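# Restock wall glove dispenser with two boxes from cart

## Task

Take the two new glove boxes off the cart and place them into the empty slots of the wall-mounted glove dispenser; the cart and the pedal bin are movable. Afterwards release the boxes and back the robot away. The task fails if the robot tips over or is left leaning.

## Robot and tools

ROBOT. A simulated Hello Robot Stretch 4 with a single arm: an omni-wheel base, a lift that rides up a mast, an arm that telescopes forward, a three-joint wrist (yaw, pitch, roll) and a two-finger gripper. It stands about 1.6 m tall; the base rim lies within 0.23 m of the base origin. A loose object may occasionally get nudged by something outside the robot's control.

FRAMES. Base frame: origin on the floor below the base centre, x ahead, y to the left, z up. hand_pose is reported in this frame as a point between the open fingertips; with all wrist joints at zero its axes line up with the base frame. Its printed position may be slightly wrong. Odometry frame = base frame as it was when the scene began.

execute_actions. Argument "actions" is a list holding one action or nothing (empty list just reports state and images). Optional "cameras": list chosen from head_camera, head_left_camera, head_right_camera, wrist_camera, all; omitted/null/["all"] gives every camera, [] gives none. An action holds "base", "joints" or both, plus optional "pace" and "contact_limits"; or else only "end_of_arm". Motions inside one action begin together and may finish at different moments.
- base: exactly one relative command, an offset from where the base last reported itself. {"translate_m": d} drives straight, metres, forward positive, -2 to 2. {"strafe_m": d} slides sideways, metres, left positive, -2 to 2. {"rotate_rad": d} spins in place, radians, counter-clockwise (left) positive, -3.2 to 3.2.
- joints: absolute targets keyed by name. lift_m 0 to 1.2 m; arm_m 0 to 0.55 m extension; wrist_yaw_rad -1.134 to 4.276 (0 straight ahead, positive leftward, 3.14 tucked back, above 3.4 the arm may obstruct); wrist_pitch_rad -1.117 to 4.259 (0 level, 1.57 pointing down); wrist_roll_rad -1.117 to 4.259 (0 fingers level, positive turns the gripper clockwise as seen from behind); gripper_m -0.038 to 0.141 m, the fingertip gap, negative means fingers squeezing each other. Tolerances for done: lift and arm ±0.004, yaw and roll ±0.02, pitch ±0.05, gripper ±0.004. Joint targets outside range are clipped and reported; any other bad value or unknown key rejects the whole call with no motion.
- pace: "slow", "default", "fast", "max". Base linear speed 0.1/0.3/0.4/0.6 m/s and turning 1/2/3/4 rad/s respectively; with lift above 0.2 these are further capped, down to 0.3 m/s and 1 rad/s at full height.
- contact_limits: only {"arm_m": v}, v from 0 (gentlest) to 0.75 (firmest), default 0.5; beyond it the arm stops with contact_stop.
- end_of_arm: "enable_torque" re-powers any wrist or gripper motor that shut itself off; it then holds its present position.
Omitted joints or base may still be driving toward an earlier target without the status showing it. A single action lasts at most 15 s. If a result reports a stop, any later execute_actions, wait or finished_scene calls in that same reply are skipped. To unfold the wrist early, send lift_m 0.4 with wrist_yaw_rad 0 together.

wait: {"seconds": 0 to 10}; commands nothing, returns state and images.
zoom_image: {"camera": name, "region": [x0, y0, x1, y1]} in pixels of that camera's latest full image, top-left origin, at most 504x504.
finished_scene: {"scene": n}; ends the current scene permanently once the last command has settled; the goal must already hold. Replying with no tool call ends everything.

RESULTS. base_status/joint_status: "done"; "off_target" (resting short, maybe still pushing); "contact_stop_at_<key>" (blocked, target dropped, that part goes slack: lift may sag, wheels may roll); "limit_stop_at_<name>"; "time_out"; "torque_fault" (wrist or gripper motor went limp, needs enable_torque). limit_stop_at_tilt means lean beyond 6 degrees: lift, arm, wheels slack and unresponsive until it eases. limit_stop_at_own_body means self-collision was prevented; moving away works. It can occur with pitch below -0.2 combined with roll below -0.4 or above 4. on_its_own lists uncommanded behaviour; "held at" is the held target, not the position. lidar_m: 12 distances in metres for 30-degree sectors, first straight ahead then counter-clockwise (4th left, 7th behind, 10th right); "-" means nothing seen or closer than 0.25 m; it sees from ~0.15 m up, misses glass, thin legs, much behind. wrist_depth_mm: 7x7 grid of median depths, 100-2000 mm, row by row from top left. base_odometry counts wheel turns (slip included), heading -3.142 to 3.142, left positive; if turned_by_wheels and turned_by_imu differ by over ~0.1 rad, something was hit or slipped. base_tilt in degrees, forward and right positive, with a fixed bias up to ~1.5. motor_effort in percent, positive toward higher joint values, peak in brackets; wheel motors positive means turning right. A load in a level gripper shifts wrist_pitch effort away from 0.

GRIPPING. Close to a gap below the object's width; tighter closing squeezes harder and pulls the object toward the wrist. Gap reading and "done" don't prove a grasp; a firm squeeze shows as a gripper_m effort change. If fingertips jam on a surface below, raise the lift.

CAMERAS. head_camera on the mast top, looking forward and down (turn the base to look around). head_left_camera and head_right_camera are fisheyes beside it, looking steeper, showing base and arm. wrist_camera looks along the fingers, fingertips near the bottom of its image.

AVOID. Driving or turning with over 1 kg held and arm_m above 0.2, especially fast; sustained pushing or pulling with a high gripper or high contact limit (tipping risk); pressing the gripper into things with base or arm moves (torque faults); dropping, slamming or hard collisions. Faster completion with less robot motion is better.

Each tool is called after "Request:" by a JSON object that holds its "fn" and its "kwargs", one argument or row to a line.

## Session

Request:
{"fn": "execute_actions", "kwargs": {
  "actions": []
}}

Scene clock: 0.00 s.
base_odometry: x=+0.000 y=+0.000 heading=+0.000 (m, m, rad; odometry frame)
turned_by_wheels: +0.000 (rad since the last result)
turned_by_imu: +0.000 (rad since the last result)
base_tilt: forward=-0.8 right=+0.0 (deg)
lidar_m: 2.52 2.36 2.58 1.34 1.29 1.38 1.93 1.80 1.92 1.84 1.60 1.48
base_status: not commanded
joint_positions: lift_m=+0.227 arm_m=+0.001 wrist_yaw_rad=+3.214 wrist_pitch_rad=-0.001 wrist_roll_rad=-0.002 gripper_m=+0.057
joint_status: not commanded
motor_effort: lift_m=+19 arm_m=-1 wrist_yaw_rad=+0 wrist_pitch_rad=-7 wrist_roll_rad=-1 gripper_m=-3 wheel_0=+0 wheel_1=+0 wheel_2=+0 (%)
hand_pose: x=-0.1223 y=+0.0662 z=+0.4057 quat_wxyz=(-0.036, +0.000, -0.001, +0.999) (m; base frame)
wrist_depth_mm: - - 142 - - - 1863 / - - 139 - - - 1397 / - - 134 294 - 1708 1308 / - 117 140 - - 1708 1308 / 185 1756 - - - 1708 1308 / 195 1708 208 1708 196 1618 1397 / 193 1008 1008 135 1060 991 1138
pictures: head_camera, head_left_camera, head_right_camera, wrist_camera
Images, in order (width x height): head_camera 420x560, head_left_camera 420x672, head_right_camera 420x672, wrist_camera 616x392.

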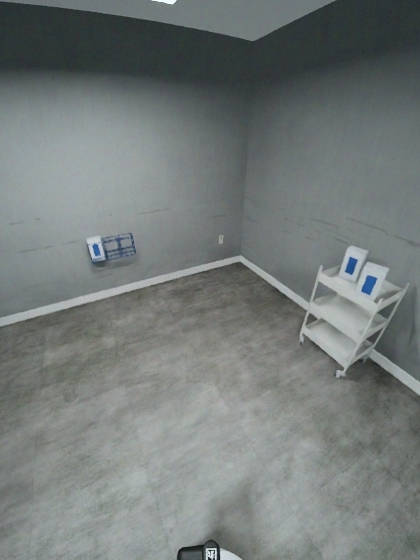

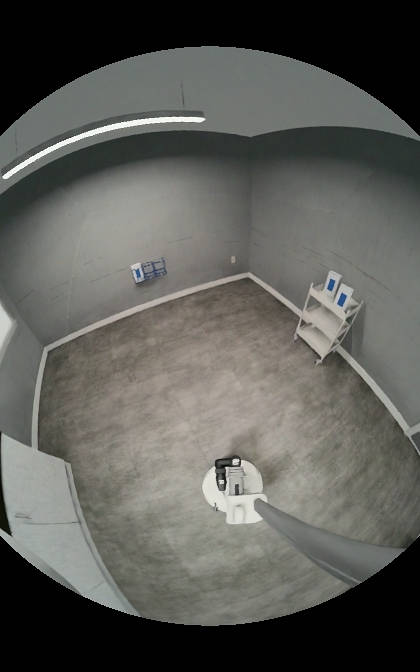

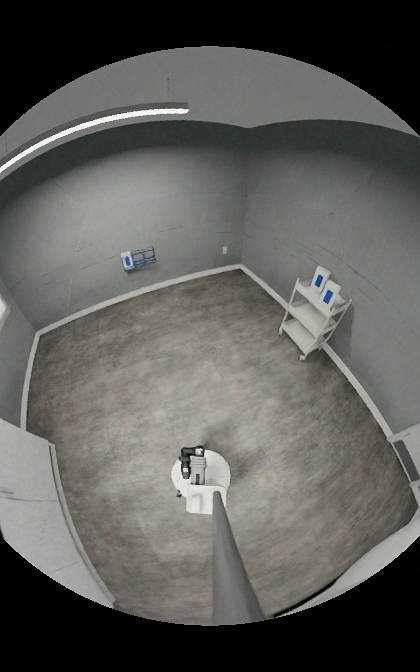

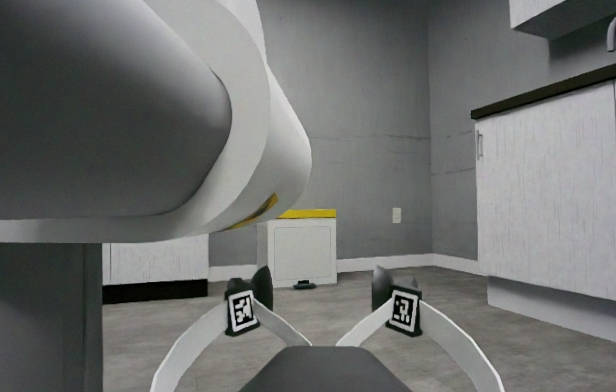

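Request:
{"fn": "zoom_image", "kwargs": {
  "camera": "head_camera",
  "region": [60,210,160,290]
}}

Request:
{"fn": "zoom_image", "kwargs": {
  "camera": "head_camera",
  "region": [280,230,420,390]
}}

Request:
{"fn": "execute_actions", "kwargs": {
  "actions": [
    {"base":{"rotate_rad":-0.6},"joints":{"lift_m":0.9,"wrist_yaw_rad":0,"gripper_m":0.12}}
  ]
}}

Region (60, 210, 160, 290) of head_camera's 420x560 image, scaled by 5.040, with more detail than that image has; it fills the top 403 rows of this view, and the rest is white.

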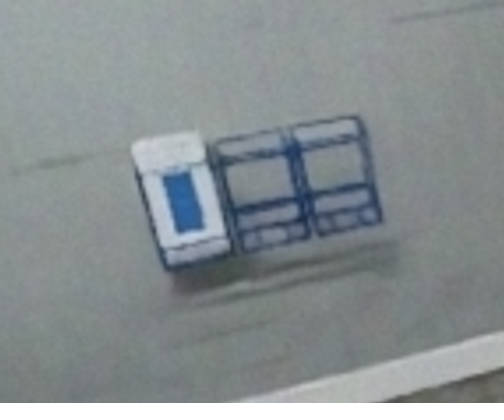

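Region (280, 230, 420, 390) of head_camera's 420x560 image, scaled by 3.150, with more detail than that image has; it fills the left 441 columns of this view, and the rest is white.

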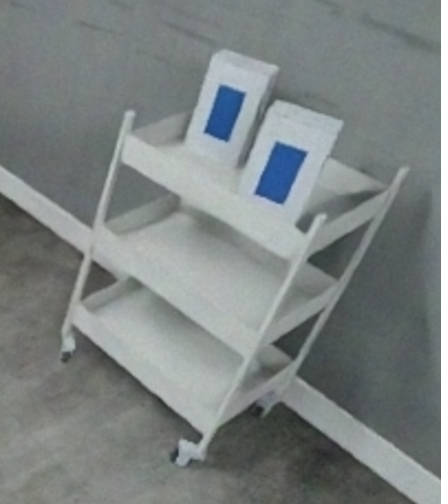

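Scene clock: 5.50 s.
base_odometry: x=+0.000 y=+0.000 heading=-0.599 (m, m, rad; odometry frame)
turned_by_wheels: -0.599 (rad since the last result)
turned_by_imu: -0.594 (rad since the last result)
base_tilt: forward=-0.8 right=+0.0 (deg)
lidar_m: 1.47 2.54 2.36 2.58 1.38 1.30 1.37 1.95 1.80 1.89 1.87 1.78
base_status: done
joint_positions: lift_m=+0.900 arm_m=+0.001 wrist_yaw_rad=+0.000 wrist_pitch_rad=-0.001 wrist_roll_rad=-0.002 gripper_m=+0.120
joint_status: all done
motor_effort: lift_m=+22(22) arm_m=+0(1) wrist_yaw_rad=-2(7) wrist_pitch_rad=-8(7) wrist_roll_rad=-1(0) gripper_m=-5(3) wheel_0=+3(10) wheel_1=+3(10) wheel_2=+3(9) (%)
hand_pose: x=+0.4603 y=-0.0873 z=+1.0782 quat_wxyz=(+1.000, -0.001, +0.000, +0.000) (m; base frame)
wrist_depth_mm: - - - 1921 1661 1499 1308 / - - - 1921 1661 1464 1308 / - - - 1863 1618 1499 1308 / - - - 1921 1661 1464 1308 / - - - 1921 1618 1430 1281 / - - 202 1366 1336 1366 1308 / - - - 141 1576 1430 1281
pictures: head_camera, head_left_camera, head_right_camera, wrist_camera
Images, in order (width x height): head_camera 420x560, head_left_camera 420x672, head_right_camera 420x672, wrist_camera 616x392.

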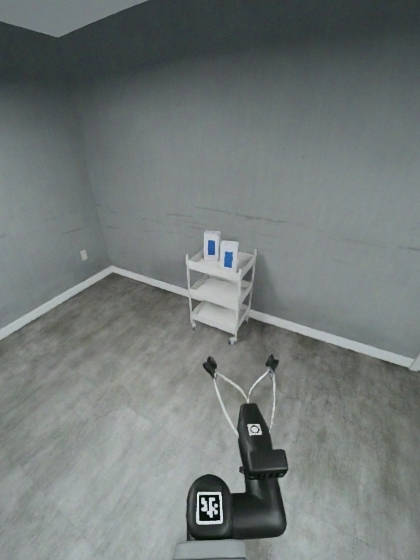

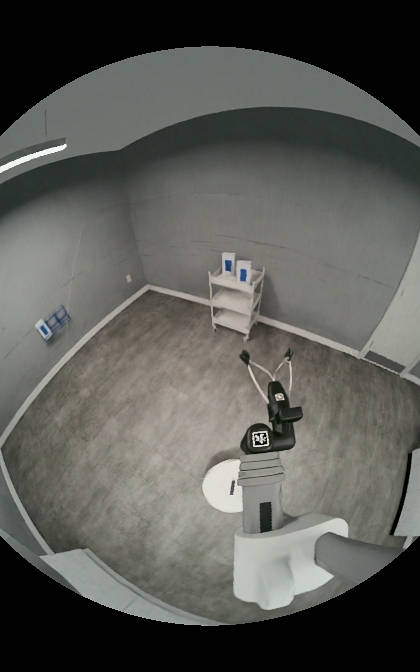

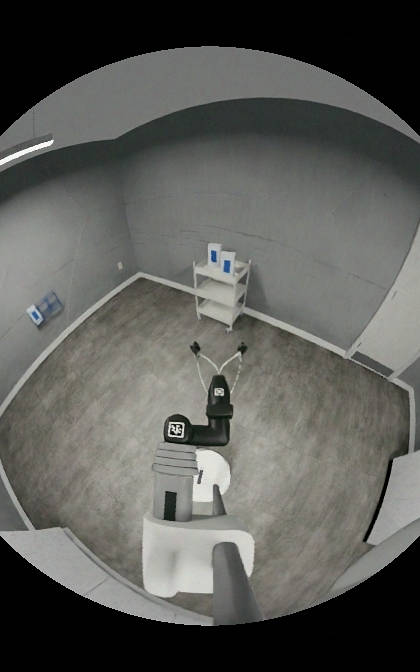

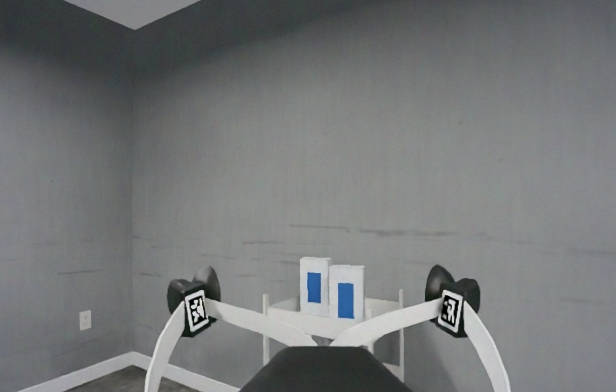

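Request:
{"fn": "execute_actions", "kwargs": {
  "actions": [
    {"base":{"rotate_rad":-0.45}}
  ],
  "cameras": []
}}

Request:
{"fn": "execute_actions", "kwargs": {
  "actions": [
    {"base":{"strafe_m":0.55}}
  ],
  "cameras": []
}}

Request:
{"fn": "execute_actions", "kwargs": {
  "actions": [
    {"base":{"translate_m":0.6},"joints":{"gripper_m":0.141}}
  ],
  "cameras": ["head_camera","wrist_camera"]
}}

Scene clock: 12.13 s.
base_odometry: x=+0.000 y=+0.000 heading=-1.048 (m, m, rad; odometry frame)
turned_by_wheels: -0.449 (rad since the last result)
turned_by_imu: -0.445 (rad since the last result)
base_tilt: forward=-0.8 right=+0.0 (deg)
lidar_m: 1.55 1.46 2.53 2.38 2.57 1.34 1.32 1.41 1.94 1.78 1.91 1.83
base_status: done
joint_positions: lift_m=+0.900 arm_m=+0.001 wrist_yaw_rad=+0.000 wrist_pitch_rad=-0.001 wrist_roll_rad=-0.002 gripper_m=+0.120
joint_status: not commanded
motor_effort: lift_m=+21(22) arm_m=-1(1) wrist_yaw_rad=-1(2) wrist_pitch_rad=-8(7) wrist_roll_rad=-1(0) gripper_m=-3(5) wheel_0=+4(10) wheel_1=+4(10) wheel_2=+3(9) (%)
hand_pose: x=+0.4603 y=-0.0873 z=+1.0782 quat_wxyz=(+1.000, -0.001, +0.000, +0.000) (m; base frame)
wrist_depth_mm: 1808 1756 1661 1661 1618 1576 1464 / 1756 1756 1708 1661 1576 1537 1464 / 1756 1708 1661 1661 1576 1576 1464 / 1756 1708 1661 1618 1576 1537 1464 / 1756 1708 1708 1661 1537 1537 1464 / 1756 1336 202 1618 1537 1537 1499 / 1708 1499 1618 141 1576 1537 1464
pictures: none
No camera images: the call's "cameras" was empty. Leave "cameras" out to get every camera's image.

Scene clock: 15.30 s.
base_odometry: x=+0.477 y=+0.274 heading=-1.048 (m, m, rad; odometry frame)
turned_by_wheels: +0.000 (rad since the last result)
turned_by_imu: -0.003 (rad since the last result)
base_tilt: forward=-0.9 right=+0.0 (deg)
lidar_m: 1.40 1.95 1.89 1.81 2.03 1.94 1.29 1.39 2.02 2.34 2.43 1.86
base_status: done
joint_positions: lift_m=+0.900 arm_m=+0.001 wrist_yaw_rad=+0.000 wrist_pitch_rad=-0.001 wrist_roll_rad=-0.002 gripper_m=+0.120
joint_status: not commanded
motor_effort: lift_m=+20(21) arm_m=-1(1) wrist_yaw_rad=+0(1) wrist_pitch_rad=-6(8) wrist_roll_rad=+1(0) gripper_m=+0(1) wheel_0=-1(12) wheel_1=+1(13) wheel_2=+0(2) (%)
hand_pose: x=+0.4603 y=-0.0874 z=+1.0783 quat_wxyz=(+1.000, -0.001, +0.000, +0.000) (m; base frame)
wrist_depth_mm: 1808 1756 1756 1661 1661 1576 1576 / 1863 1808 1708 1661 1576 1661 1537 / 1808 1808 1808 1661 1618 1618 1499 / 1863 1756 1708 1708 1618 1576 1576 / 1808 1708 1661 1661 1618 1576 1499 / 1808 1756 202 1281 1576 1576 1499 / 1756 1756 1661 140 1618 1537 1537
pictures: none
No camera images: the call's "cameras" was empty. Leave "cameras" out to get every camera's image.

Scene clock: 18.77 s.
base_odometry: x=+0.776 y=-0.245 heading=-1.048 (m, m, rad; odometry frame)
turned_by_wheels: +0.000 (rad since the last result)
turned_by_imu: -0.003 (rad since the last result)
base_tilt: forward=-0.9 right=-0.1 (deg)
lidar_m: 0.81 0.88 1.89 1.81 1.90 2.55 1.88 2.04 2.45 2.38 1.66 1.27
base_status: done
joint_positions: lift_m=+0.900 arm_m=+0.001 wrist_yaw_rad=+0.000 wrist_pitch_rad=-0.001 wrist_roll_rad=-0.002 gripper_m=+0.141
joint_status: all done
motor_effort: lift_m=+20(21) arm_m=-1(1) wrist_yaw_rad=-1(1) wrist_pitch_rad=-11(9) wrist_roll_rad=+0(0) gripper_m=-1(2) wheel_0=+4(4) wheel_1=+3(8) wheel_2=-2(11) (%)
hand_pose: x=+0.4603 y=-0.0874 z=+1.0783 quat_wxyz=(+1.000, -0.001, +0.000, +0.000) (m; base frame)
wrist_depth_mm: 1138 1118 1078 1042 1025 991 976 / 1138 1098 1078 1042 1025 991 976 / 1118 1078 1078 1042 1008 991 976 / 1118 1098 1042 1025 1008 991 960 / 1118 1098 1060 1025 991 991 946 / 1118 1078 219 1025 991 206 976 / 1118 1078 820 141 991 960 946
pictures: head_camera, wrist_camera
Images, in order (width x height): head_camera 420x560, wrist_camera 616x392.

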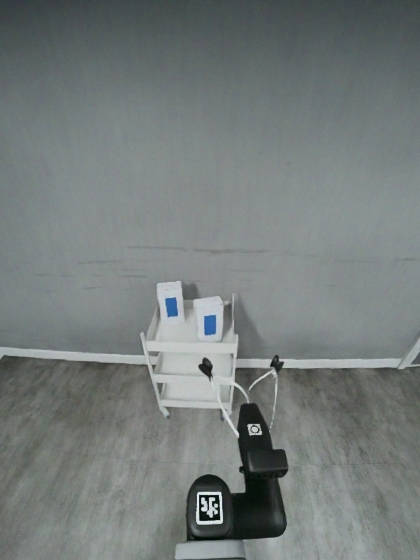

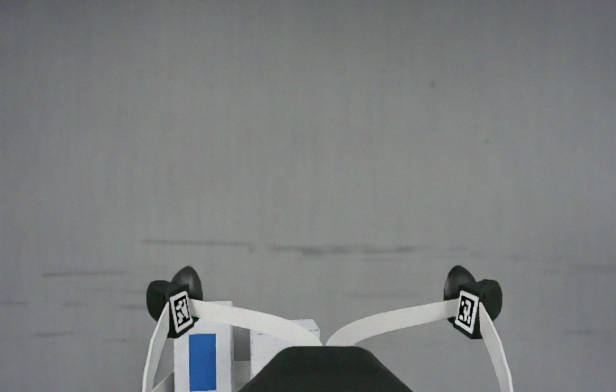

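Request:
{"fn": "execute_actions", "kwargs": {
  "actions": [
    {"base":{"strafe_m":0.07},"joints":{"lift_m":0.68}}
  ],
  "cameras": ["head_camera","wrist_camera"]
}}

Scene clock: 24.13 s.
base_odometry: x=+0.837 y=-0.210 heading=-1.048 (m, m, rad; odometry frame)
turned_by_wheels: +0.000 (rad since the last result)
turned_by_imu: -0.002 (rad since the last result)
base_tilt: forward=-0.8 right=+0.0 (deg)
lidar_m: 0.82 0.86 1.85 1.75 1.86 2.57 1.89 2.03 2.49 2.46 1.67 1.27
base_status: done
joint_positions: lift_m=+0.680 arm_m=+0.001 wrist_yaw_rad=+0.000 wrist_pitch_rad=-0.001 wrist_roll_rad=-0.002 gripper_m=+0.141
joint_status: all done
motor_effort: lift_m=+15(14) arm_m=-1(1) wrist_yaw_rad=+0(1) wrist_pitch_rad=-7(7) wrist_roll_rad=+0(1) gripper_m=+1(6) wheel_0=-3(9) wheel_1=+3(11) wheel_2=+0(1) (%)
hand_pose: x=+0.4603 y=-0.0874 z=+0.8588 quat_wxyz=(+1.000, -0.001, +0.000, +0.000) (m; base frame)
wrist_depth_mm: 1138 1118 1098 1060 1025 1008 976 / 1138 1098 1078 1060 1042 1008 960 / 1160 1118 1078 1042 1025 991 960 / 1118 1098 1060 1025 1008 976 976 / 1118 1098 831 676 1025 991 960 / 1138 1078 220 661 750 205 960 / 1118 1098 960 141 991 976 946
pictures: head_camera, wrist_camera
Images, in order (width x height): head_camera 420x560, wrist_camera 616x392.

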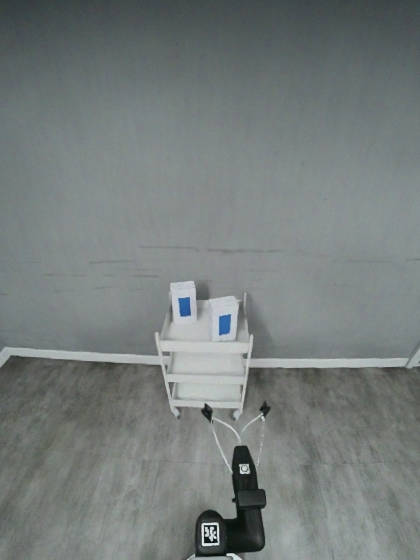

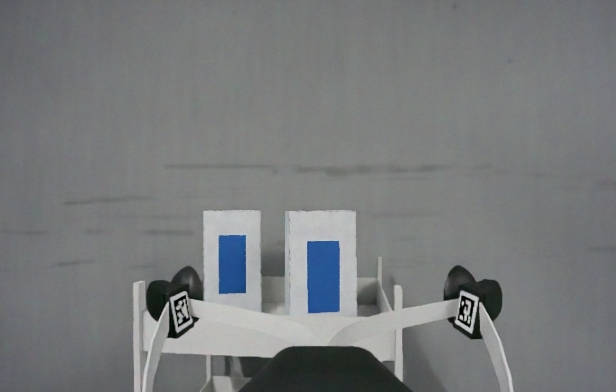

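Request:
{"fn": "execute_actions", "kwargs": {
  "actions": [
    {"base":{"rotate_rad":0.11}}
  ],
  "cameras": []
}}

Request:
{"fn": "execute_actions", "kwargs": {
  "actions": [
    {"base":{"strafe_m":-0.12},"joints":{"lift_m":0.65,"arm_m":0.2}}
  ],
  "cameras": ["head_camera","wrist_camera"]
}}

Scene clock: 29.93 s.
base_odometry: x=+0.837 y=-0.210 heading=-0.939 (m, m, rad; odometry frame)
turned_by_wheels: +0.109 (rad since the last result)
turned_by_imu: +0.107 (rad since the last result)
base_tilt: forward=-0.9 right=+0.0 (deg)
lidar_m: 0.83 1.37 1.83 1.73 2.04 2.51 1.89 2.11 2.45 2.46 1.54 0.82
base_status: done
joint_positions: lift_m=+0.680 arm_m=+0.001 wrist_yaw_rad=+0.000 wrist_pitch_rad=-0.001 wrist_roll_rad=-0.002 gripper_m=+0.141
joint_status: not commanded
motor_effort: lift_m=+14(15) arm_m=-1(1) wrist_yaw_rad=-1(0) wrist_pitch_rad=-8(6) wrist_roll_rad=+1(0) gripper_m=-2(3) wheel_0=-2(11) wheel_1=-4(9) wheel_2=-2(8) (%)
hand_pose: x=+0.4603 y=-0.0874 z=+0.8588 quat_wxyz=(+1.000, -0.001, +0.000, +0.000) (m; base frame)
wrist_depth_mm: 1281 1205 1138 1042 1008 960 917 / 1281 1182 1118 1060 1008 960 917 / 1255 1205 1138 1042 1008 960 931 / 1255 1205 1098 1042 991 946 917 / 1255 1182 1118 831 654 960 917 / 1229 1160 220 831 654 206 904 / 1255 1160 1098 141 580 931 904
pictures: none
No camera images: the call's "cameras" was empty. Leave "cameras" out to get every camera's image.

Scene clock: 31.63 s.
base_odometry: x=+0.740 y=-0.281 heading=-0.939 (m, m, rad; odometry frame)
turned_by_wheels: +0.000 (rad since the last result)
turned_by_imu: +0.000 (rad since the last result)
base_tilt: forward=-0.9 right=+0.0 (deg)
lidar_m: 0.79 0.89 1.96 1.85 2.16 2.53 1.90 2.14 2.34 2.34 1.51 1.23
base_status: done
joint_positions: lift_m=+0.650 arm_m=+0.199 wrist_yaw_rad=+0.000 wrist_pitch_rad=-0.001 wrist_roll_rad=-0.002 gripper_m=+0.141
joint_status: all done
motor_effort: lift_m=+15(18) arm_m=+5(5) wrist_yaw_rad=+0(1) wrist_pitch_rad=-6(9) wrist_roll_rad=+1(1) gripper_m=+2(2) wheel_0=+3(13) wheel_1=-3(13) wheel_2=+0(2) (%)
hand_pose: x=+0.6585 y=-0.0874 z=+0.8288 quat_wxyz=(+1.000, -0.001, +0.000, +0.000) (m; base frame)
wrist_depth_mm: 1008 931 878 831 788 750 715 / 991 931 878 820 788 750 715 / 991 931 878 831 798 750 707 / 976 931 627 462 788 759 723 / 976 917 634 459 788 741 715 / 960 569 220 452 691 204 715 / 452 430 407 141 580 750 707
pictures: head_camera, wrist_camera
Images, in order (width x height): head_camera 420x560, wrist_camera 616x392.

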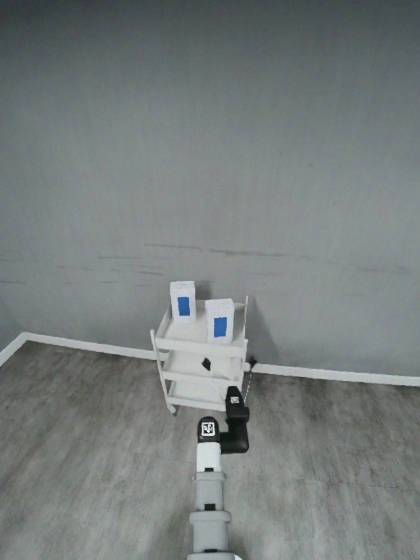

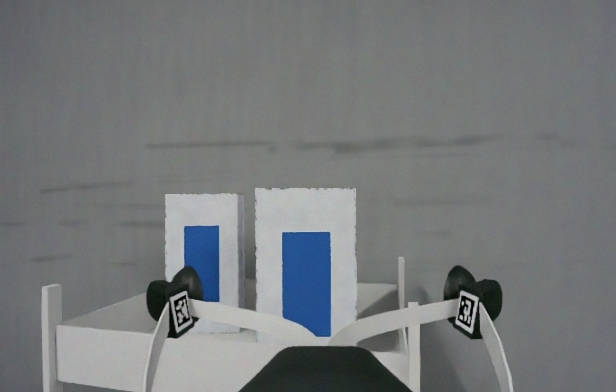

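Request:
{"fn": "execute_actions", "kwargs": {
  "actions": [
    {"base":{"rotate_rad":-0.21}}
  ],
  "cameras": []
}}

Request:
{"fn": "execute_actions", "kwargs": {
  "actions": [
    {"base":{"strafe_m":0.2}}
  ],
  "cameras": ["head_camera","wrist_camera"]
}}

Scene clock: 34.77 s.
base_odometry: x=+0.740 y=-0.281 heading=-1.148 (m, m, rad; odometry frame)
turned_by_wheels: -0.209 (rad since the last result)
turned_by_imu: -0.208 (rad since the last result)
base_tilt: forward=-0.9 right=+0.0 (deg)
lidar_m: 0.79 0.83 1.67 1.86 1.91 2.65 1.89 1.98 2.47 2.32 1.80 1.28
base_status: done
joint_positions: lift_m=+0.650 arm_m=+0.199 wrist_yaw_rad=+0.000 wrist_pitch_rad=-0.001 wrist_roll_rad=-0.002 gripper_m=+0.141
joint_status: not commanded
motor_effort: lift_m=+14(15) arm_m=+5(5) wrist_yaw_rad=+0(1) wrist_pitch_rad=-5(7) wrist_roll_rad=+1(0) gripper_m=-2(1) wheel_0=+3(10) wheel_1=+3(8) wheel_2=+4(9) (%)
hand_pose: x=+0.6585 y=-0.0874 z=+0.8288 quat_wxyz=(+1.000, -0.001, +0.000, +0.000) (m; base frame)
wrist_depth_mm: 831 831 831 831 831 820 820 / 820 820 820 820 820 831 809 / 820 820 831 820 820 820 820 / 707 462 820 831 820 831 820 / 585 449 820 820 820 820 809 / 591 442 218 809 809 205 809 / 387 387 387 141 809 809 809
pictures: none
No camera images: the call's "cameras" was empty. Leave "cameras" out to get every camera's image.

Scene clock: 36.70 s.
base_odometry: x=+0.922 y=-0.199 heading=-1.148 (m, m, rad; odometry frame)
turned_by_wheels: +0.000 (rad since the last result)
turned_by_imu: -0.002 (rad since the last result)
base_tilt: forward=-0.9 right=+0.0 (deg)
lidar_m: 0.80 0.81 1.69 1.65 1.69 2.41 1.92 1.98 2.62 2.53 1.78 1.28
base_status: done
joint_positions: lift_m=+0.650 arm_m=+0.199 wrist_yaw_rad=+0.000 wrist_pitch_rad=-0.001 wrist_roll_rad=-0.002 gripper_m=+0.141
joint_status: not commanded
motor_effort: lift_m=+15(15) arm_m=+5(5) wrist_yaw_rad=+0(0) wrist_pitch_rad=-7(8) wrist_roll_rad=+1(1) gripper_m=+0(0) wheel_0=-3(11) wheel_1=+1(12) wheel_2=+0(3) (%)
hand_pose: x=+0.6585 y=-0.0874 z=+0.8288 quat_wxyz=(+1.000, -0.001, +0.000, +0.000) (m; base frame)
wrist_depth_mm: 820 809 820 820 831 820 820 / 820 820 820 820 820 809 820 / 809 820 809 820 820 809 820 / 798 820 809 455 809 809 809 / 809 809 591 445 798 809 798 / 798 564 220 442 469 206 820 / 379 382 379 141 379 798 809
pictures: head_camera, wrist_camera
Images, in order (width x height): head_camera 420x560, wrist_camera 616x392.

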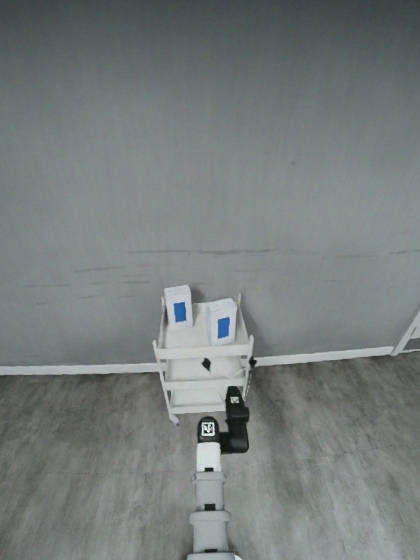

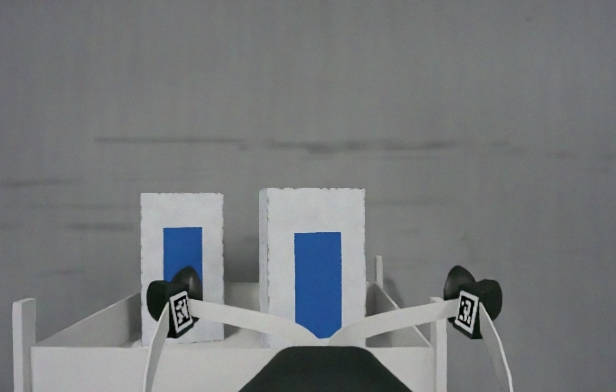

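Request:
{"fn": "execute_actions", "kwargs": {
  "actions": [
    {"joints":{"arm_m":0.4}}
  ],
  "cameras": ["head_camera","wrist_camera"]
}}

Scene clock: 40.53 s.
base_odometry: x=+0.922 y=-0.199 heading=-1.148 (m, m, rad; odometry frame)
turned_by_wheels: +0.000 (rad since the last result)
turned_by_imu: -0.002 (rad since the last result)
base_tilt: forward=-0.9 right=+0.0 (deg)
lidar_m: 0.78 0.83 1.68 1.66 1.71 2.43 1.93 1.98 2.65 2.55 1.78 1.27
base_status: not commanded
joint_positions: lift_m=+0.650 arm_m=+0.399 wrist_yaw_rad=+0.000 wrist_pitch_rad=-0.001 wrist_roll_rad=-0.002 gripper_m=+0.141
joint_status: all done
motor_effort: lift_m=+15(15) arm_m=+5(4) wrist_yaw_rad=-1(1) wrist_pitch_rad=-6(6) wrist_roll_rad=+0(0) gripper_m=+0(2) wheel_0=-3(3) wheel_1=+1(1) wheel_2=+0(0) (%)
hand_pose: x=+0.8585 y=-0.0874 z=+0.8288 quat_wxyz=(+1.000, -0.001, +0.000, +0.000) (m; base frame)
wrist_depth_mm: 609 615 615 621 615 615 609 / 609 615 609 609 609 609 609 / 609 609 615 609 615 603 609 / 609 389 246 248 603 609 609 / 492 382 246 247 265 603 609 / 488 375 219 245 259 206 597 / 370 377 265 141 351 597 603
pictures: head_camera, wrist_camera
Images, in order (width x height): head_camera 420x560, wrist_camera 616x392.

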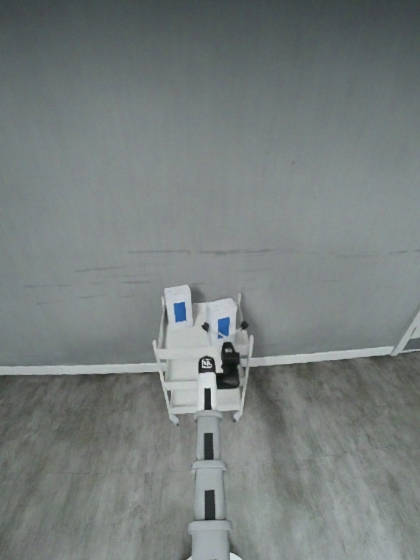

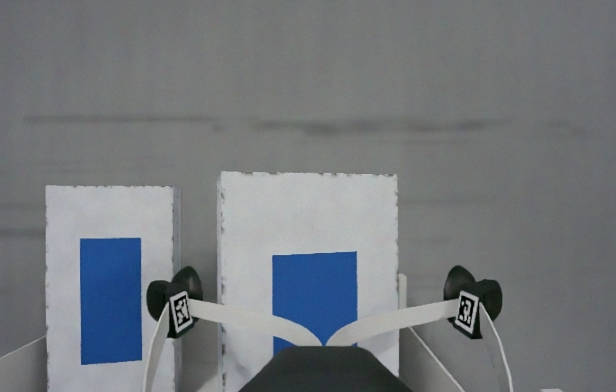

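Request:
{"fn": "execute_actions", "kwargs": {
  "actions": [
    {"joints":{"arm_m":0.475},"base":{"strafe_m":0.005},"pace":"slow"}
  ],
  "cameras": ["head_camera","wrist_camera"]
}}

Request:
{"fn": "execute_actions", "kwargs": {
  "actions": [
    {"joints":{"gripper_m":0.04}}
  ],
  "cameras": ["wrist_camera"]
}}

Request:
{"fn": "execute_actions", "kwargs": {
  "actions": [
    {"joints":{"lift_m":0.95}}
  ],
  "cameras": ["head_camera","wrist_camera"]
}}

Scene clock: 45.87 s.
base_odometry: x=+0.927 y=-0.197 heading=-1.148 (m, m, rad; odometry frame)
turned_by_wheels: +0.000 (rad since the last result)
turned_by_imu: -0.002 (rad since the last result)
base_tilt: forward=-0.8 right=+0.0 (deg)
lidar_m: 0.79 0.81 1.67 1.64 1.67 2.42 1.91 1.97 2.65 2.55 1.79 1.26
base_status: done
joint_positions: lift_m=+0.650 arm_m=+0.474 wrist_yaw_rad=+0.001 wrist_pitch_rad=-0.001 wrist_roll_rad=-0.002 gripper_m=+0.141
joint_status: all done
motor_effort: lift_m=+15(15) arm_m=+6(4) wrist_yaw_rad=-3(4) wrist_pitch_rad=-6(7) wrist_roll_rad=+0(0) gripper_m=-4(1) wheel_0=-5(5) wheel_1=+6(7) wheel_2=+0(0) (%)
hand_pose: x=+0.9335 y=-0.0871 z=+0.8289 quat_wxyz=(+1.000, -0.001, -0.001, +0.001) (m; base frame)
wrist_depth_mm: 539 539 539 535 535 539 535 / 535 535 535 535 535 530 530 / 535 535 530 535 530 535 525 / 301 317 204 215 233 530 530 / 300 312 198 207 223 530 525 / 300 306 191 200 212 205 525 / 296 309 186 141 208 521 521
pictures: head_camera, wrist_camera
Images, in order (width x height): head_camera 420x560, wrist_camera 616x392.

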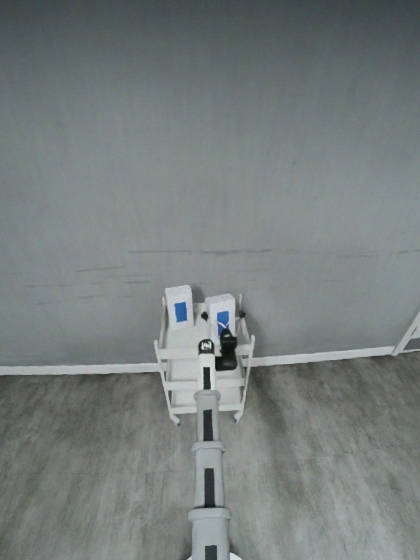

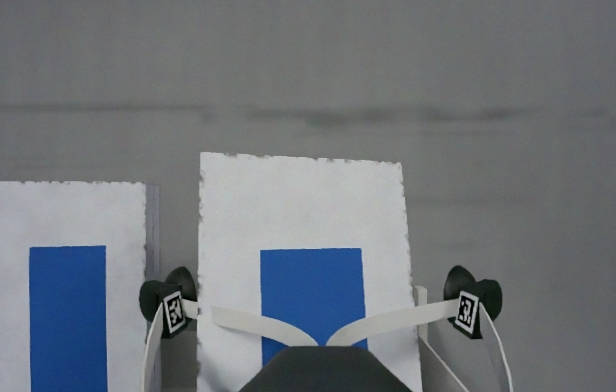

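Scene clock: 47.87 s.
base_odometry: x=+0.927 y=-0.197 heading=-1.148 (m, m, rad; odometry frame)
turned_by_wheels: +0.000 (rad since the last result)
turned_by_imu: -0.001 (rad since the last result)
base_tilt: forward=-0.9 right=+0.0 (deg)
lidar_m: 0.79 0.81 1.67 1.65 1.70 2.37 1.92 1.98 2.63 2.53 1.78 1.25
base_status: not commanded
joint_positions: lift_m=+0.650 arm_m=+0.474 wrist_yaw_rad=+0.003 wrist_pitch_rad=-0.001 wrist_roll_rad=-0.001 gripper_m=+0.041
joint_status: all done
motor_effort: lift_m=+15(15) arm_m=+5(6) wrist_yaw_rad=-10(14) wrist_pitch_rad=-7(9) wrist_roll_rad=-3(2) gripper_m=-34(38) wheel_0=-1(5) wheel_1=+6(6) wheel_2=+0(0) (%)
hand_pose: x=+0.9338 y=-0.0864 z=+0.8287 quat_wxyz=(+1.000, +0.000, +0.000, +0.002) (m; base frame)
wrist_depth_mm: 535 539 539 535 535 539 535 / 535 535 535 535 530 530 530 / 535 530 530 535 530 530 530 / 301 317 178 183 195 525 525 / 298 314 176 181 192 525 530 / 296 306 173 179 189 178 521 / 296 307 172 173 185 521 517
pictures: wrist_camera
Images, in order (width x height): wrist_camera 616x392.

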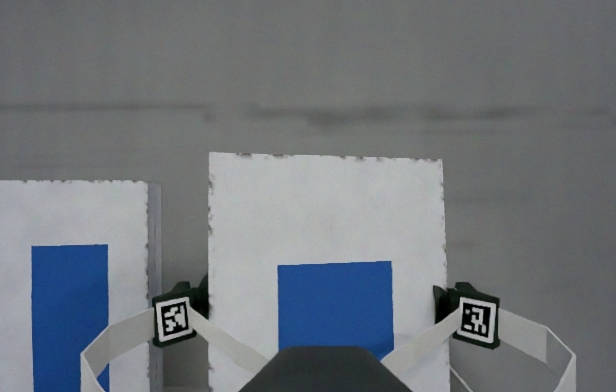

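Scene clock: 50.13 s.
base_odometry: x=+0.927 y=-0.197 heading=-1.148 (m, m, rad; odometry frame)
turned_by_wheels: +0.000 (rad since the last result)
turned_by_imu: -0.001 (rad since the last result)
base_tilt: forward=-0.9 right=+0.0 (deg)
lidar_m: 0.79 0.79 1.67 1.66 1.66 2.39 1.90 1.97 2.65 2.54 1.78 1.27
base_status: not commanded
joint_positions: lift_m=+0.950 arm_m=+0.474 wrist_yaw_rad=+0.000 wrist_pitch_rad=+0.006 wrist_roll_rad=-0.002 gripper_m=+0.041
joint_status: all done
on_its_own: wrist_pitch_rad is at rest, and its effort (-28) is outside its rest range (-23 to +23)
motor_effort: lift_m=+24(25) arm_m=+5(5) wrist_yaw_rad=+0(10) wrist_pitch_rad=-28(29) wrist_roll_rad=+0(3) gripper_m=-34(35) wheel_0=-1(1) wheel_1=+5(6) wheel_2=+0(0) (%)
hand_pose: x=+0.9335 y=-0.0874 z=+1.1260 quat_wxyz=(+1.000, -0.001, +0.003, +0.000) (m; base frame)
wrist_depth_mm: 535 535 535 530 530 530 530 / 530 535 530 530 530 530 525 / 530 530 535 530 530 535 525 / 530 530 185 189 200 530 525 / 530 530 179 185 194 525 530 / 530 525 174 179 188 178 525 / 530 521 170 172 183 525 525
pictures: head_camera, wrist_camera
Images, in order (width x height): head_camera 420x560, wrist_camera 616x392.

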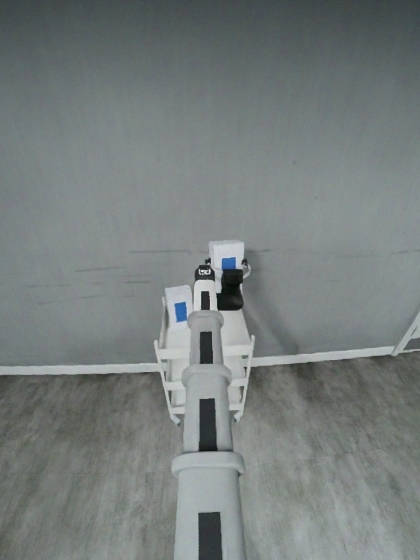

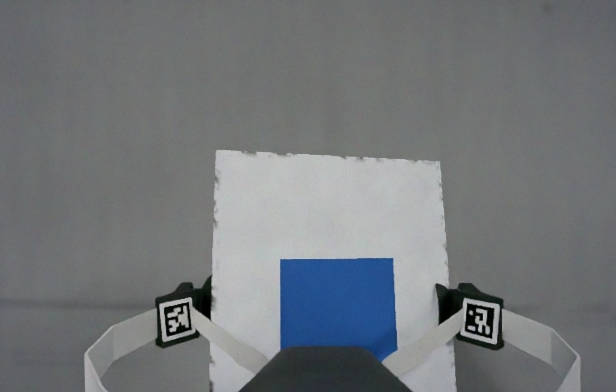

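Request:
{"fn": "execute_actions", "kwargs": {
  "actions": [
    {"joints":{"arm_m":0.05,"lift_m":1.1}}
  ],
  "cameras": []
}}

Request:
{"fn": "execute_actions", "kwargs": {
  "actions": [
    {"base":{"rotate_rad":1.571},"pace":"slow"}
  ],
  "cameras": []
}}

Request:
{"fn": "execute_actions", "kwargs": {
  "actions": [
    {"base":{"strafe_m":0.65}}
  ],
  "cameras": []
}}

Request:
{"fn": "execute_actions", "kwargs": {
  "actions": [
    {"base":{"translate_m":0.6}}
  ],
  "cameras": ["head_camera","head_left_camera"]
}}

Scene clock: 56.23 s.
base_odometry: x=+0.927 y=-0.197 heading=-1.148 (m, m, rad; odometry frame)
turned_by_wheels: +0.000 (rad since the last result)
turned_by_imu: -0.002 (rad since the last result)
base_tilt: forward=-0.9 right=+0.0 (deg)
lidar_m: 0.42 0.81 1.69 1.65 1.71 2.39 1.92 1.98 2.66 2.54 1.79 0.47
base_status: not commanded
joint_positions: lift_m=+1.100 arm_m=+0.051 wrist_yaw_rad=+0.000 wrist_pitch_rad=+0.006 wrist_roll_rad=-0.002 gripper_m=+0.041
joint_status: all done
on_its_own: wrist_pitch_rad is at rest, and its effort (-28) is outside its rest range (-23 to +23)
motor_effort: lift_m=+24(25) arm_m=-5(8) wrist_yaw_rad=+0(1) wrist_pitch_rad=-28(29) wrist_roll_rad=+0(1) gripper_m=-35(34) wheel_0=-1(1) wheel_1=+5(5) wheel_2=+0(0) (%)
hand_pose: x=+0.5103 y=-0.0875 z=+1.2759 quat_wxyz=(+1.000, -0.001, +0.003, +0.000) (m; base frame)
wrist_depth_mm: 960 960 960 976 960 976 960 / 991 976 976 960 960 960 976 / 976 960 976 960 960 960 960 / 960 960 185 190 201 960 976 / 960 960 180 185 195 960 946 / 960 960 174 179 188 178 960 / 960 960 171 172 183 960 960
pictures: none
No camera images: the call's "cameras" was empty. Leave "cameras" out to get every camera's image.

Scene clock: 59.10 s.
base_odometry: x=+0.927 y=-0.197 heading=+0.422 (m, m, rad; odometry frame)
turned_by_wheels: +1.570 (rad since the last result)
turned_by_imu: +1.549 (rad since the last result)
base_tilt: forward=-0.9 right=+0.0 (deg)
lidar_m: 0.41 1.71 2.36 1.91 1.95 2.63 2.53 1.80 1.28 0.79 0.82 0.46
base_status: done
joint_positions: lift_m=+1.100 arm_m=+0.051 wrist_yaw_rad=+0.000 wrist_pitch_rad=+0.006 wrist_roll_rad=-0.002 gripper_m=+0.041
joint_status: not commanded
on_its_own: wrist_pitch_rad is at rest, and its effort (-27) is outside its rest range (-23 to +23)
motor_effort: lift_m=+24(24) arm_m=-5(5) wrist_yaw_rad=-1(1) wrist_pitch_rad=-27(26) wrist_roll_rad=-1(0) gripper_m=-37(34) wheel_0=-4(8) wheel_1=-3(7) wheel_2=-3(7) (%)
hand_pose: x=+0.5103 y=-0.0873 z=+1.2759 quat_wxyz=(+1.000, -0.001, +0.003, +0.000) (m; base frame)
wrist_depth_mm: 1537 1499 1537 1499 1499 1537 1537 / 1576 1537 1499 1537 1537 1537 1499 / 1537 1499 1499 1537 1537 1537 1499 / 1499 1499 185 189 199 1537 1499 / 1464 1537 179 184 195 1499 1537 / 1499 1464 174 179 188 177 1499 / 1464 1397 171 171 183 1499 1464
pictures: none
No camera images: the call's "cameras" was empty. Leave "cameras" out to get every camera's image.

Scene clock: 62.60 s.
base_odometry: x=+0.660 y=+0.396 heading=+0.423 (m, m, rad; odometry frame)
turned_by_wheels: +0.000 (rad since the last result)
turned_by_imu: -0.004 (rad since the last result)
base_tilt: forward=-0.8 right=+0.1 (deg)
lidar_m: 0.41 1.77 1.94 1.24 1.28 1.73 2.58 2.66 1.97 1.44 1.92 0.47
base_status: done
joint_positions: lift_m=+1.100 arm_m=+0.051 wrist_yaw_rad=+0.000 wrist_pitch_rad=+0.006 wrist_roll_rad=-0.002 gripper_m=+0.041
joint_status: not commanded
on_its_own: wrist_pitch_rad is at rest, and its effort (-29) is outside its rest range (-23 to +23)
motor_effort: lift_m=+24(24) arm_m=-5(5) wrist_yaw_rad=+0(3) wrist_pitch_rad=-29(27) wrist_roll_rad=-1(1) gripper_m=-34(34) wheel_0=+0(8) wheel_1=+3(12) wheel_2=+0(4) (%)
hand_pose: x=+0.5103 y=-0.0874 z=+1.2759 quat_wxyz=(+1.000, -0.001, +0.003, +0.000) (m; base frame)
wrist_depth_mm: 1499 1464 1499 1499 1464 1499 1499 / 1499 1499 1464 1499 1499 1499 1499 / 1499 1499 1464 1499 1499 1499 1499 / 1464 1430 185 190 200 1499 1499 / 1464 1464 179 184 194 1464 1499 / 1499 1464 174 179 189 177 1499 / 1464 1464 171 172 182 1464 1464
pictures: none
No camera images: the call's "cameras" was empty. Leave "cameras" out to get every camera's image.

Scene clock: 66.07 s.
base_odometry: x=+1.207 y=+0.642 heading=+0.423 (m, m, rad; odometry frame)
turned_by_wheels: +0.001 (rad since the last result)
turned_by_imu: -0.002 (rad since the last result)
base_tilt: forward=-0.9 right=+0.0 (deg)
lidar_m: 0.42 1.15 1.51 1.88 1.48 1.76 3.19 2.77 1.53 1.47 1.67 0.47
base_status: done
joint_positions: lift_m=+1.100 arm_m=+0.051 wrist_yaw_rad=+0.000 wrist_pitch_rad=+0.006 wrist_roll_rad=-0.002 gripper_m=+0.041
joint_status: not commanded
on_its_own: wrist_pitch_rad is at rest, and its effort (-27) is outside its rest range (-23 to +23)
motor_effort: lift_m=+24(24) arm_m=-5(5) wrist_yaw_rad=+0(0) wrist_pitch_rad=-27(26) wrist_roll_rad=+0(1) gripper_m=-33(34) wheel_0=+4(6) wheel_1=+3(8) wheel_2=+1(11) (%)
hand_pose: x=+0.5103 y=-0.0874 z=+1.2759 quat_wxyz=(+1.000, -0.001, +0.003, +0.000) (m; base frame)
wrist_depth_mm: 866 866 866 866 878 878 866 / 854 866 866 866 854 866 878 / 866 878 866 878 878 878 866 / 866 854 185 189 200 866 866 / 854 866 179 184 194 866 878 / 854 854 174 179 189 177 866 / 854 854 170 172 183 854 866
pictures: head_camera, head_left_camera
Images, in order (width x height): head_camera 420x560, head_left_camera 420x672.

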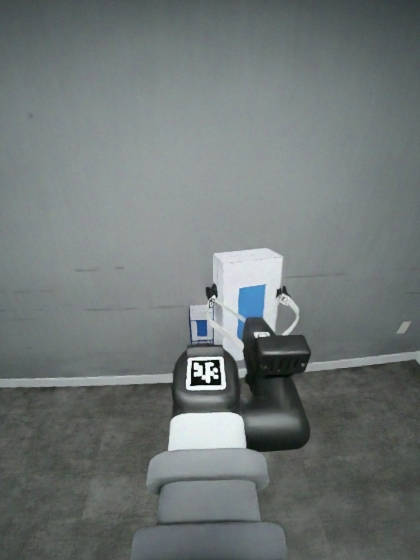

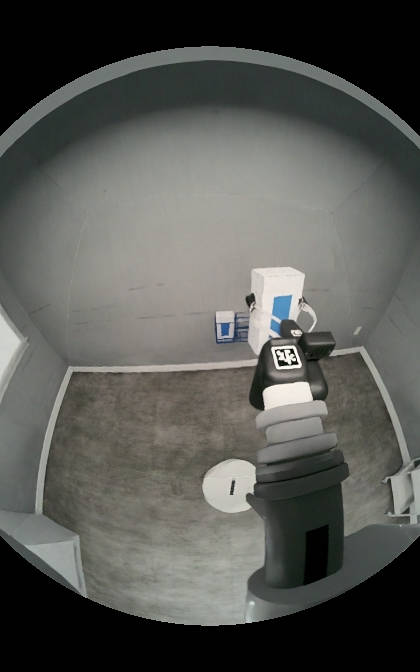

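Request:
{"fn": "execute_actions", "kwargs": {
  "actions": [
    {"base":{"strafe_m":-0.25},"joints":{"lift_m":0.45,"arm_m":0}}
  ],
  "cameras": ["head_camera","wrist_camera"]
}}

Request:
{"fn": "zoom_image", "kwargs": {
  "camera": "head_camera",
  "region": [110,270,290,450]
}}

Scene clock: 70.83 s.
base_odometry: x=+1.310 y=+0.414 heading=+0.423 (m, m, rad; odometry frame)
turned_by_wheels: +0.000 (rad since the last result)
turned_by_imu: -0.002 (rad since the last result)
base_tilt: forward=-0.9 right=+0.0 (deg)
lidar_m: 0.36 1.07 1.55 2.12 1.71 2.10 3.20 2.37 1.25 1.43 1.62 0.37
base_status: done
joint_positions: lift_m=+0.450 arm_m=+0.002 wrist_yaw_rad=+0.000 wrist_pitch_rad=+0.006 wrist_roll_rad=-0.002 gripper_m=+0.041
joint_status: all done
on_its_own: wrist_pitch_rad is at rest, and its effort (-27) is outside its rest range (-23 to +23)
motor_effort: lift_m=+17(24) arm_m=-5(5) wrist_yaw_rad=+1(4) wrist_pitch_rad=-27(26) wrist_roll_rad=+0(2) gripper_m=-34(33) wheel_0=+2(12) wheel_1=-2(10) wheel_2=+0(1) (%)
hand_pose: x=+0.4610 y=-0.0875 z=+0.6265 quat_wxyz=(+1.000, -0.001, +0.003, +0.000) (m; base frame)
wrist_depth_mm: 917 931 946 931 931 917 931 / 917 931 931 931 931 931 931 / 917 917 917 931 931 917 946 / 904 917 184 190 200 946 917 / 917 831 179 184 195 917 931 / 904 917 174 179 189 178 931 / 917 917 170 172 182 917 917
pictures: head_camera, wrist_camera
Images, in order (width x height): head_camera 420x560, wrist_camera 616x392.

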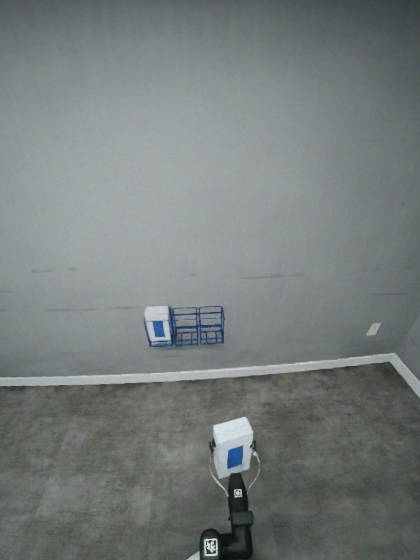

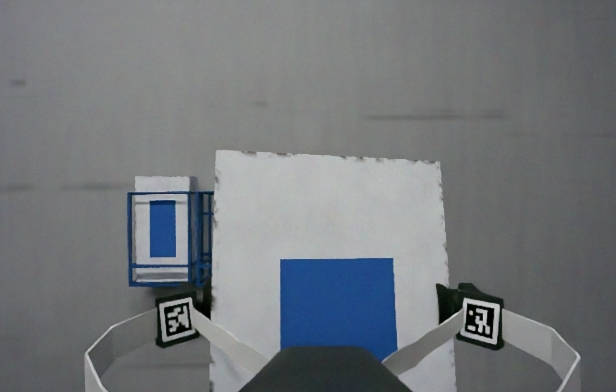

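Region (110, 270, 290, 450) of head_camera's 420x560 image, scaled by 2.800, with more detail than that image has.

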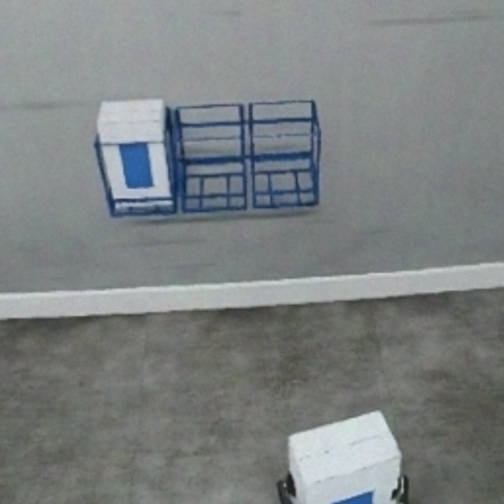

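Request:
{"fn": "execute_actions", "kwargs": {
  "actions": [
    {"base":{"strafe_m":0.05},"joints":{"lift_m":0.72}}
  ],
  "cameras": []
}}

Request:
{"fn": "execute_actions", "kwargs": {
  "actions": [
    {"base":{"translate_m":0.3},"joints":{"arm_m":0.3},"pace":"slow"}
  ]
}}

Scene clock: 77.80 s.
base_odometry: x=+1.289 y=+0.459 heading=+0.423 (m, m, rad; odometry frame)
turned_by_wheels: +0.000 (rad since the last result)
turned_by_imu: -0.002 (rad since the last result)
base_tilt: forward=-0.9 right=+0.0 (deg)
lidar_m: 0.37 1.06 1.51 2.06 1.66 2.03 3.18 2.45 1.29 1.43 1.68 0.41
base_status: done
joint_positions: lift_m=+0.720 arm_m=+0.002 wrist_yaw_rad=+0.000 wrist_pitch_rad=+0.006 wrist_roll_rad=-0.002 gripper_m=+0.041
joint_status: all done
on_its_own: wrist_pitch_rad is at rest, and its effort (-28) is outside its rest range (-23 to +23)
motor_effort: lift_m=+24(29) arm_m=-5(5) wrist_yaw_rad=-1(2) wrist_pitch_rad=-28(29) wrist_roll_rad=+0(0) gripper_m=-34(38) wheel_0=-3(7) wheel_1=+2(9) wheel_2=+0(0) (%)
hand_pose: x=+0.4610 y=-0.0874 z=+0.8960 quat_wxyz=(+1.000, -0.001, +0.003, +0.000) (m; base frame)
wrist_depth_mm: 931 931 931 931 917 931 931 / 904 931 931 931 931 917 931 / 931 917 931 931 931 931 931 / 917 917 185 189 201 931 931 / 917 931 180 184 195 917 931 / 917 904 174 179 189 177 917 / 904 866 171 172 182 917 917
pictures: none
No camera images: the call's "cameras" was empty. Leave "cameras" out to get every camera's image.

Scene clock: 82.10 s.
base_odometry: x=+1.563 y=+0.583 heading=+0.424 (m, m, rad; odometry frame)
turned_by_wheels: +0.001 (rad since the last result)
turned_by_imu: -0.002 (rad since the last result)
base_tilt: forward=-0.9 right=+0.0 (deg)
lidar_m: 0.69 0.72 1.13 2.07 1.85 2.05 3.63 2.43 1.39 1.62 1.25 0.86
base_status: done
joint_positions: lift_m=+0.720 arm_m=+0.299 wrist_yaw_rad=+0.000 wrist_pitch_rad=+0.006 wrist_roll_rad=-0.002 gripper_m=+0.041
joint_status: all done
on_its_own: wrist_pitch_rad is at rest, and its effort (-27) is outside its rest range (-23 to +23)
motor_effort: lift_m=+24(24) arm_m=+5(5) wrist_yaw_rad=+0(1) wrist_pitch_rad=-27(27) wrist_roll_rad=+1(0) gripper_m=-33(35) wheel_0=+5(7) wheel_1=+4(5) wheel_2=-3(8) (%)
hand_pose: x=+0.7585 y=-0.0874 z=+0.8960 quat_wxyz=(+1.000, -0.001, +0.003, +0.000) (m; base frame)
wrist_depth_mm: 315 315 317 319 319 317 319 / 314 314 317 317 317 319 319 / 314 315 315 317 317 317 319 / 314 314 185 189 200 317 317 / 314 314 179 184 195 317 317 / 310 314 173 179 188 177 315 / 310 312 171 172 182 315 315
pictures: head_camera, head_left_camera, head_right_camera, wrist_camera
Images, in order (width x height): head_camera 420x560, head_left_camera 420x672, head_right_camera 420x672, wrist_camera 616x392.

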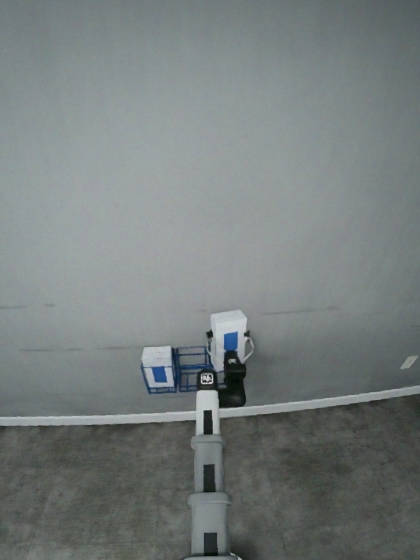

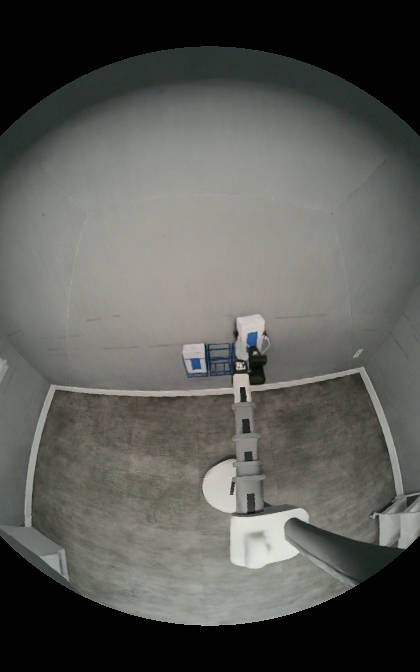

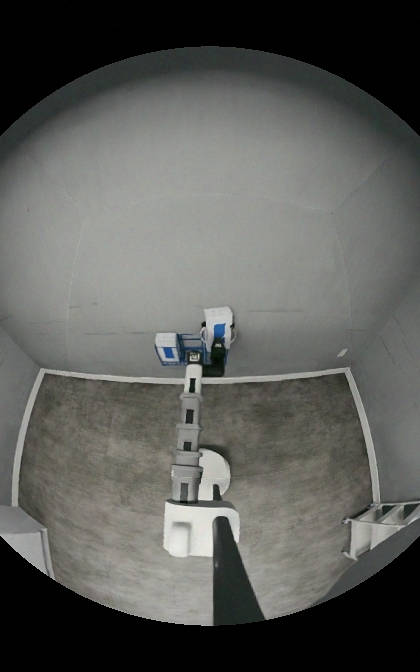

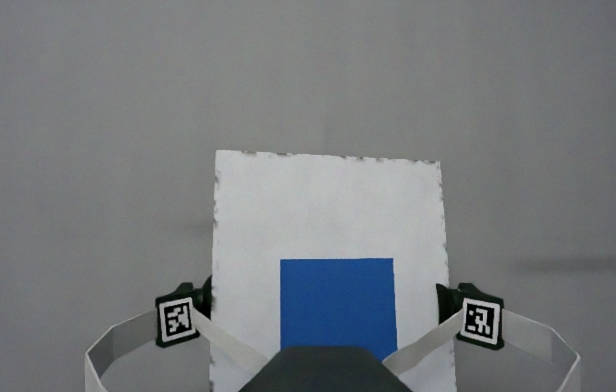

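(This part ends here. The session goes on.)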